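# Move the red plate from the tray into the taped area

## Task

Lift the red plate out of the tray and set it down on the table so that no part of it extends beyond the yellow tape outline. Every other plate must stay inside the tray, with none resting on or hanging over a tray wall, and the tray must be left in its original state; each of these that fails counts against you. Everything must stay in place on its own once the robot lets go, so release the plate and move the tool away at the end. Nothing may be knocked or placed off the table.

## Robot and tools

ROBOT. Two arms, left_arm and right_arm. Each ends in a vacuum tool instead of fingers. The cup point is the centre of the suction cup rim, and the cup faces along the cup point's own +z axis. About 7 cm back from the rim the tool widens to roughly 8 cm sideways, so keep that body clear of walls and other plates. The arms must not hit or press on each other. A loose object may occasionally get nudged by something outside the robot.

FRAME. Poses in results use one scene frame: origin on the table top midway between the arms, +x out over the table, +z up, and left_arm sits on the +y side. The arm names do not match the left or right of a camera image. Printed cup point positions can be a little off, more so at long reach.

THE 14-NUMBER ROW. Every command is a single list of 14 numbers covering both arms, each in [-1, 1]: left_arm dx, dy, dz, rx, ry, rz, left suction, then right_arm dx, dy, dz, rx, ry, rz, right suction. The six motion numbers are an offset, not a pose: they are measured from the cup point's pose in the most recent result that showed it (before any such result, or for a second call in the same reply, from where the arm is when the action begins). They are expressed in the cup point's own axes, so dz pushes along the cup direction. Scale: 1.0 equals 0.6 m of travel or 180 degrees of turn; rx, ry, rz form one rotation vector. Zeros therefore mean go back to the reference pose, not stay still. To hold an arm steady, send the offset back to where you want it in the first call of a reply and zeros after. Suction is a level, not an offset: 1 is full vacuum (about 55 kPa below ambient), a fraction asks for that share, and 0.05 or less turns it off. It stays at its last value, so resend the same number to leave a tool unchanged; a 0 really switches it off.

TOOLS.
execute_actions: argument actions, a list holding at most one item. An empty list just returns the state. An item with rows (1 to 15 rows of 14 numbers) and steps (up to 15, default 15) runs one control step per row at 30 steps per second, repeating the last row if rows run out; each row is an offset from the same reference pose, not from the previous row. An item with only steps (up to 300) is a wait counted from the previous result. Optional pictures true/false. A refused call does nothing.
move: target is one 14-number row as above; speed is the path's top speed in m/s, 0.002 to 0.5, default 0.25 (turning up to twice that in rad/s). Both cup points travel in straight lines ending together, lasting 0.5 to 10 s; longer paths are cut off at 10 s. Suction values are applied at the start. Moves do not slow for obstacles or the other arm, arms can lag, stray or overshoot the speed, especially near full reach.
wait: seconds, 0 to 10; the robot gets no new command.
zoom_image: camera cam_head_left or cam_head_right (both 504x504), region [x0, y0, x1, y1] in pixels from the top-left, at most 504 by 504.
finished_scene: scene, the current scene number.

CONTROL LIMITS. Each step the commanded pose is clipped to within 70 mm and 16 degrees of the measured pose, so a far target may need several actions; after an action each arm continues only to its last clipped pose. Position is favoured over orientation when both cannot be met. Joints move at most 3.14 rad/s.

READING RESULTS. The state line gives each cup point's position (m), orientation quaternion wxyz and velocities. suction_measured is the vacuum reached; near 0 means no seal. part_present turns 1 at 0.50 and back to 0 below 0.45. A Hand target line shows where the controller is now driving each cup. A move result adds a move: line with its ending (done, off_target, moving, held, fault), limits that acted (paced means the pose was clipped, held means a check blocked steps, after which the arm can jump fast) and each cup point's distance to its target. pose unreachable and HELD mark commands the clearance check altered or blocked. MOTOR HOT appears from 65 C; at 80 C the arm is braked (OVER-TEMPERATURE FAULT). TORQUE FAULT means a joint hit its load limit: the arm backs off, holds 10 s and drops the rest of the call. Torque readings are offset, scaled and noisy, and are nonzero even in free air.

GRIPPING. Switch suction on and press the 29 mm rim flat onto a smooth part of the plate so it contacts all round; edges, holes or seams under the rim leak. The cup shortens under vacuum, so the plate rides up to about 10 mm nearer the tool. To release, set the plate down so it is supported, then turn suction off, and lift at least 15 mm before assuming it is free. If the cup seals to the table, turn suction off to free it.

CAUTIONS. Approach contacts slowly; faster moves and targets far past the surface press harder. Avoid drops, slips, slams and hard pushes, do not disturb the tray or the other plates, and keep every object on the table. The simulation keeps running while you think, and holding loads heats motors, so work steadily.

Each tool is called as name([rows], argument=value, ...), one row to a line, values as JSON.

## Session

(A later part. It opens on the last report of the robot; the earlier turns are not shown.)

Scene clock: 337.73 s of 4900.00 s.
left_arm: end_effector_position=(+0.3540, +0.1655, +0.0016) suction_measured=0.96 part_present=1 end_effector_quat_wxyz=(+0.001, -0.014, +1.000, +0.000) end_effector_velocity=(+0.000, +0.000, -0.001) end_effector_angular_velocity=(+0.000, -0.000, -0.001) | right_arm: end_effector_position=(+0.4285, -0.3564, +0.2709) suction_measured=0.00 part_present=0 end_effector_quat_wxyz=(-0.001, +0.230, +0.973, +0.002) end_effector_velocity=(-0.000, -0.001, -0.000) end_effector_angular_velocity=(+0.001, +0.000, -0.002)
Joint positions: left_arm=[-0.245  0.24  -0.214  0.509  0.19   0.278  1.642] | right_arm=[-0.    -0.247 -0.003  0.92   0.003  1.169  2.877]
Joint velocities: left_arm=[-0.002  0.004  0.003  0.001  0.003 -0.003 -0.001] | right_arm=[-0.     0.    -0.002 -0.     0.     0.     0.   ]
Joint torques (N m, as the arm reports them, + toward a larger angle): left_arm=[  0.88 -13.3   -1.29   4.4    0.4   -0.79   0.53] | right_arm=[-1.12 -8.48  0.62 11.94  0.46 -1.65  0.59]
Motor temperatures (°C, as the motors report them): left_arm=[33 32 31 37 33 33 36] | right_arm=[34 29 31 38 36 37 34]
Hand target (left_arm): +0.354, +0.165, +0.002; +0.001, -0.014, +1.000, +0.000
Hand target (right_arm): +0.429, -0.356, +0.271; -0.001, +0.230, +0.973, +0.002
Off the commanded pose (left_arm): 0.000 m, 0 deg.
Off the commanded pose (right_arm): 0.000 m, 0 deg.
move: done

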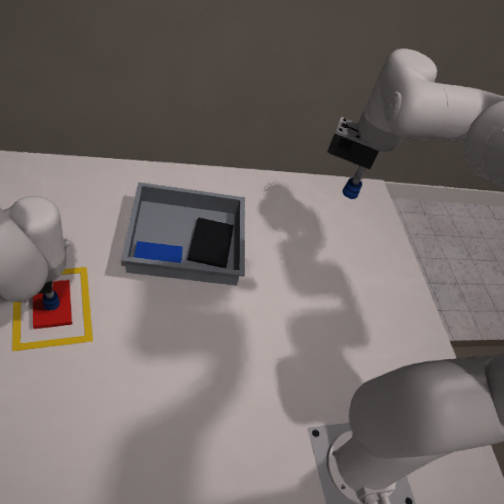

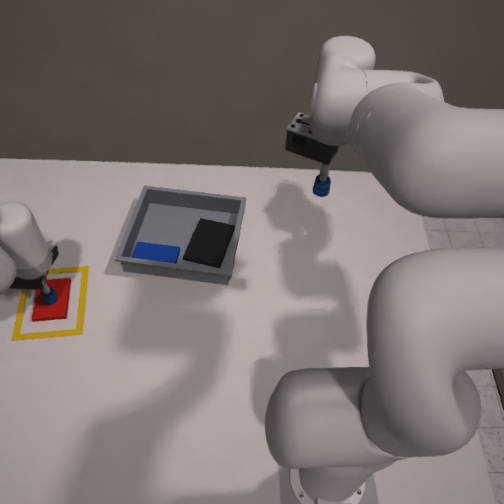

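move(target=[0, 0, 0.0025, 0, 0, 0, 1, 0, 0, 0, 0, 0, 0, 0], speed=0.004)

zoom_image(camera="cam_head_left", region=[10, 270, 90, 350])

Scene clock: 357.37 s of 4900.00 s.
left_arm: end_effector_position=(+0.3540, +0.1655, +0.0002) suction_measured=0.99 part_present=1 end_effector_quat_wxyz=(+0.001, -0.014, +1.000, +0.000) end_effector_velocity=(-0.000, -0.000, -0.000) end_effector_angular_velocity=(+0.000, +0.001, +0.000) | right_arm: end_effector_position=(+0.4285, -0.3564, +0.2709) suction_measured=0.00 part_present=0 end_effector_quat_wxyz=(-0.001, +0.230, +0.973, +0.002) end_effector_velocity=(-0.000, +0.001, +0.000) end_effector_angular_velocity=(-0.000, -0.001, +0.002)
Joint positions: left_arm=[-0.248  0.246 -0.211  0.51   0.194  0.274  1.639] | right_arm=[-0.    -0.247 -0.003  0.92   0.003  1.169  2.877]
Joint velocities: left_arm=[-0.001  0.001  0.001  0.    -0.    -0.001 -0.001] | right_arm=[-0.    -0.001  0.002 -0.     0.     0.    -0.   ]
Joint torques (N m, as the arm reports them, + toward a larger angle): left_arm=[  0.69 -13.06  -1.33   4.2    0.73  -0.89   0.45] | right_arm=[-1.48 -8.32  0.63 12.01  0.37 -1.53  0.53]
Motor temperatures (°C, as the motors report them): left_arm=[33 32 31 36 33 33 36] | right_arm=[34 29 31 38 36 37 34]
Hand target (left_arm): +0.354, +0.165, +0.000; +0.001, -0.014, +1.000, +0.000
Hand target (right_arm): +0.429, -0.356, +0.271; -0.001, +0.230, +0.973, +0.002
Off the commanded pose (left_arm): 0.000 m, 0 deg.
Off the commanded pose (right_arm): 0.000 m, 0 deg.
move: done

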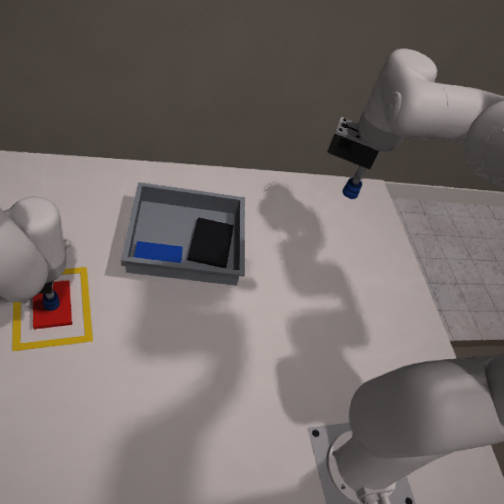

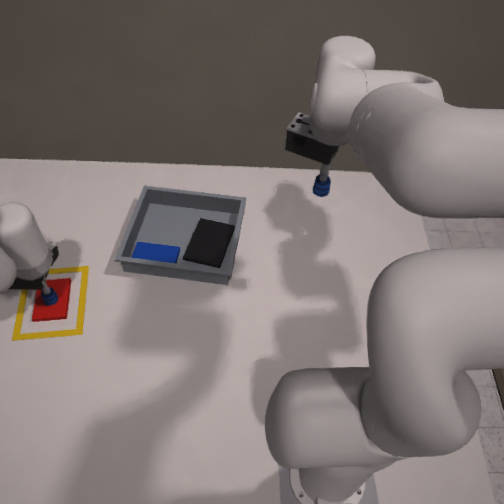

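Region (10, 270, 90, 350) of cam_head_left's 504x504 image, scaled by 6.300, with more detail than that image has.

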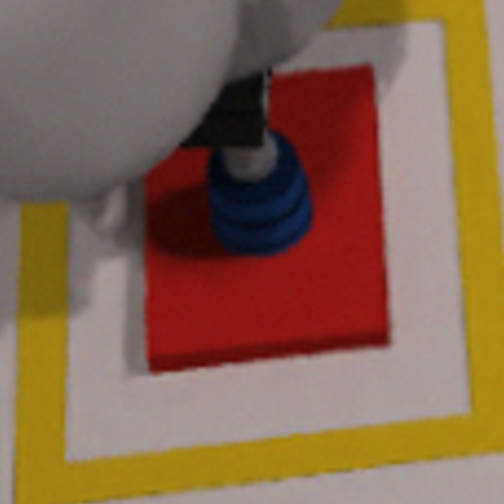

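execute_actions([
  {"rows": [[0, 0, 0, 0, 0, 0, 0, 0, 0, 0, 0, 0, 0, 0]], "steps": 15},
], pictures=false)

Scene clock: 363.83 s of 4900.00 s.
left_arm: end_effector_position=(+0.3543, +0.1653, +0.0003) suction_measured=0.01 part_present=0 end_effector_quat_wxyz=(+0.001, -0.014, +1.000, +0.000) end_effector_velocity=(+0.000, +0.000, -0.000) end_effector_angular_velocity=(-0.000, -0.001, -0.002) | right_arm: end_effector_position=(+0.4285, -0.3564, +0.2709) suction_measured=0.00 part_present=0 end_effector_quat_wxyz=(-0.001, +0.230, +0.973, +0.002) end_effector_velocity=(+0.000, +0.000, +0.000) end_effector_angular_velocity=(+0.000, -0.002, +0.000)
Joint positions: left_arm=[-0.248  0.246 -0.211  0.511  0.194  0.274  1.639] | right_arm=[-0.    -0.247 -0.003  0.92   0.003  1.169  2.877]
Joint velocities: left_arm=[ 0.001  0.001  0.001 -0.001  0.002 -0.002  0.001] | right_arm=[ 0.001  0.    -0.001 -0.    -0.    -0.002 -0.   ]
Joint torques (N m, as the arm reports them, + toward a larger angle): left_arm=[  0.47 -11.9   -1.27   3.45   0.41  -0.42   0.62] | right_arm=[-1.3  -8.63  0.58 11.86  0.44 -1.52  0.59]
Motor temperatures (°C, as the motors report them): left_arm=[33 32 31 36 33 33 36] | right_arm=[34 29 31 38 36 37 34]
Hand target (left_arm): +0.354, +0.165, +0.000; +0.001, -0.014, +1.000, +0.000
Hand target (right_arm): +0.429, -0.356, +0.271; -0.001, +0.230, +0.973, +0.002
Off the commanded pose (left_arm): 0.000 m, 0 deg.
Off the commanded pose (right_arm): 0.000 m, 0 deg.
Steps of this call (steps 1 to 179: nothing new was sent; steps 180 to 194: all 15 steps of this action). Readings (end_effector_position | what the end effector reports):
180: left_arm (+0.3540, +0.1655, +0.0001) | right_arm (+0.4285, -0.3564, +0.2709) | left_arm suction_measured=0.39 part_present=0 | right_arm suction_measured=0.00 part_present=0
181: left_arm (+0.3543, +0.1653, +0.0004) | right_arm (+0.4285, -0.3564, +0.2709) | left_arm suction_measured=0.01 part_present=0 | right_arm suction_measured=0.00 part_present=0
183: left_arm (+0.3546, +0.1651, +0.0007) | right_arm (+0.4285, -0.3564, +0.2709) | left_arm suction_measured=0.01 part_present=0 | right_arm suction_measured=0.00 part_present=0
187: left_arm (+0.3544, +0.1652, +0.0005) | right_arm (+0.4285, -0.3564, +0.2709) | left_arm suction_measured=0.01 part_present=0 | right_arm suction_measured=0.00 part_present=0
194: the state above

move(target=[0, 0, -0.06, 0, 0, 0, 0, 0, 0, 0, 0, 0, 0, 0], speed=0.08)

move(target=[-0.05, 0.25, -0.3, 0, 0, 0, 0, 0, 0, 0, 0, 0, 0, 0], speed=0.25)

Scene clock: 384.27 s of 4900.00 s.
left_arm: end_effector_position=(+0.3540, +0.1654, +0.0362) suction_measured=0.01 part_present=0 end_effector_quat_wxyz=(+0.001, -0.014, +1.000, +0.000) end_effector_velocity=(+0.001, +0.001, +0.002) end_effector_angular_velocity=(-0.001, +0.001, +0.003) | right_arm: end_effector_position=(+0.4285, -0.3564, +0.2709) suction_measured=0.00 part_present=0 end_effector_quat_wxyz=(-0.001, +0.230, +0.973, +0.002) end_effector_velocity=(+0.000, -0.001, +0.000) end_effector_angular_velocity=(+0.000, -0.001, -0.001)
Joint positions: left_arm=[-0.216  0.112 -0.267  0.499  0.08   0.391  1.723] | right_arm=[-0.    -0.247 -0.003  0.92   0.003  1.169  2.877]
Joint velocities: left_arm=[ 0.003 -0.007 -0.001  0.    -0.009  0.007  0.006] | right_arm=[-0.    -0.    -0.001 -0.    -0.    -0.001 -0.   ]
Joint torques (N m, as the arm reports them, + toward a larger angle): left_arm=[  0.43 -12.09  -0.59   4.92   0.73  -0.65   0.74] | right_arm=[-1.11 -8.44  0.69 11.64  0.29 -1.46  0.49]
Motor temperatures (°C, as the motors report them): left_arm=[33 32 31 36 33 33 36] | right_arm=[34 29 31 38 36 37 34]
Hand target (left_arm): +0.354, +0.165, +0.037; +0.001, -0.014, +1.000, +0.000
Hand target (right_arm): +0.429, -0.356, +0.271; -0.001, +0.230, +0.973, +0.002
Off the commanded pose (left_arm): 0.000 m, 0 deg.
Off the commanded pose (right_arm): 0.000 m, 0 deg.
After step 90, 16.60 s passed at rest.
move: done

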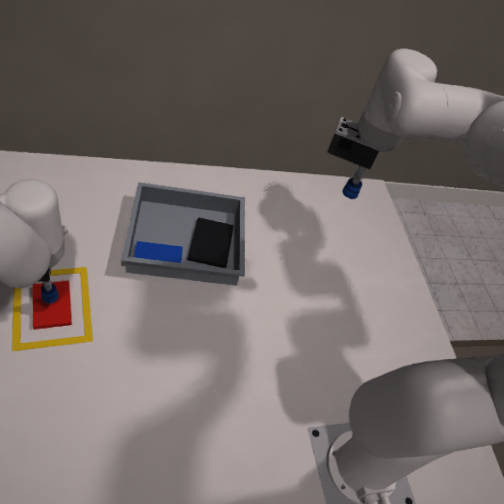

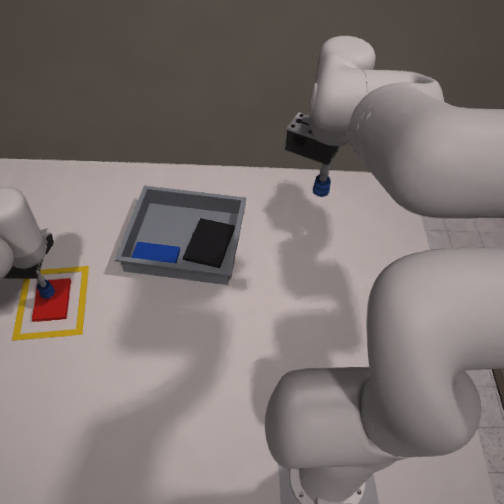

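Scene clock: 385.77 s of 4900.00 s.
left_arm: end_effector_position=(+0.3786, +0.3168, +0.2161) suction_measured=0.01 part_present=0 end_effector_quat_wxyz=(+0.000, -0.014, +1.000, +0.001) end_effector_velocity=(+0.001, +0.002, +0.003) end_effector_angular_velocity=(-0.002, -0.003, +0.003) | right_arm: end_effector_position=(+0.4285, -0.3564, +0.2709) suction_measured=0.00 part_present=0 end_effector_quat_wxyz=(-0.001, +0.230, +0.973, +0.002) end_effector_velocity=(+0.000, -0.000, +0.000) end_effector_angular_velocity=(-0.000, -0.001, -0.001)
Joint positions: left_arm=[-0.02  -0.428 -0.036  0.603 -0.016  1.031  2.233] | right_arm=[-0.    -0.247 -0.003  0.92   0.003  1.169  2.877]
Joint velocities: left_arm=[ 0.002 -0.003  0.005  0.005  0.001  0.005  0.004] | right_arm=[ 0.    -0.001 -0.001  0.    -0.    -0.     0.   ]
Joint torques (N m, as the arm reports them, + toward a larger angle): left_arm=[ 0.66 -6.8   0.45  8.07  0.46 -0.69  0.6 ] | right_arm=[-1.17 -8.59  0.6  11.71  0.46 -1.56  0.49]
Motor temperatures (°C, as the motors report them): left_arm=[33 32 31 36 33 33 36] | right_arm=[34 29 31 38 36 37 34]
Hand target (left_arm): +0.379, +0.317, +0.217; +0.000, -0.014, +1.000, +0.000
Hand target (right_arm): +0.429, -0.356, +0.271; -0.001, +0.230, +0.973, +0.002
Off the commanded pose (left_arm): 0.001 m, 0 deg.
Off the commanded pose (right_arm): 0.000 m, 0 deg.
move: done

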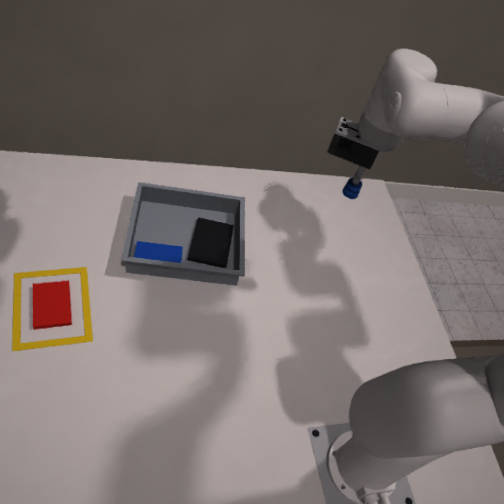

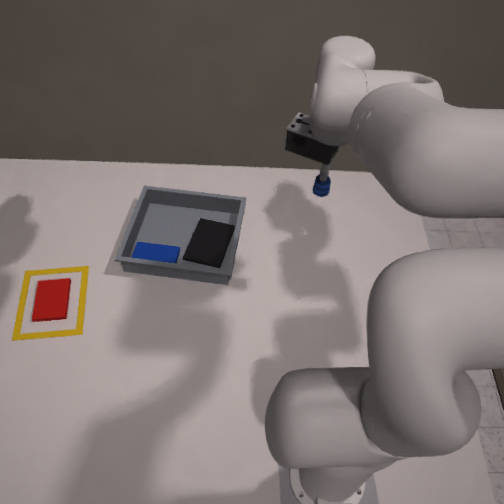

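zoom_image(camera="cam_head_left", region=[0, 240, 130, 370])

zoom_image(camera="cam_head_right", region=[0, 240, 130, 370])

zoom_image(camera="cam_head_left", region=[100, 160, 270, 300])

Region (0, 240, 130, 370) of cam_head_left's 504x504 image, scaled by 3.877, with more detail than that image has.

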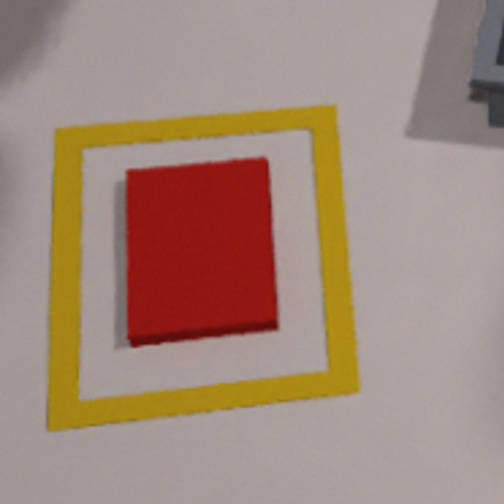

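Region (0, 240, 130, 370) of cam_head_right's 504x504 image, scaled by 3.877, with more detail than that image has.

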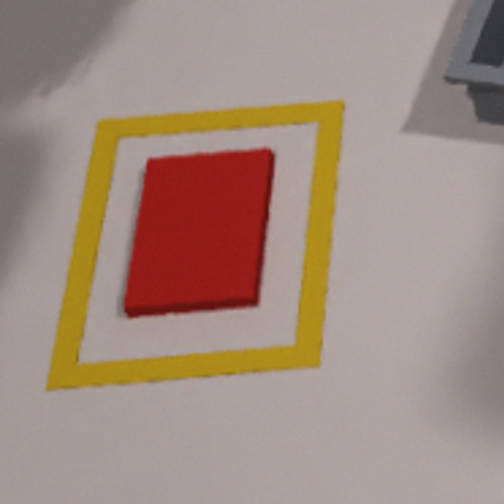

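Region (100, 160, 270, 300) of cam_head_left's 504x504 image, scaled by 2.965, with more detail than that image has; it fills the top 415 rows of this view, and the rest is white.

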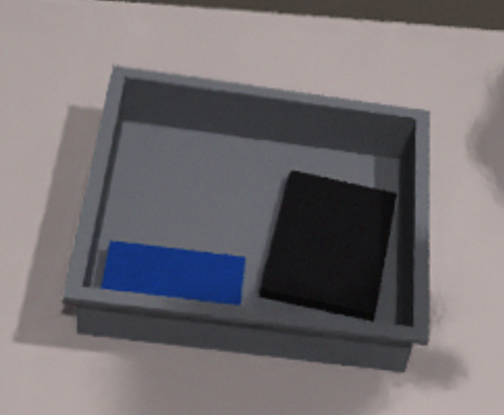

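finished_scene(scene=1)

The scene is finished: the task was done.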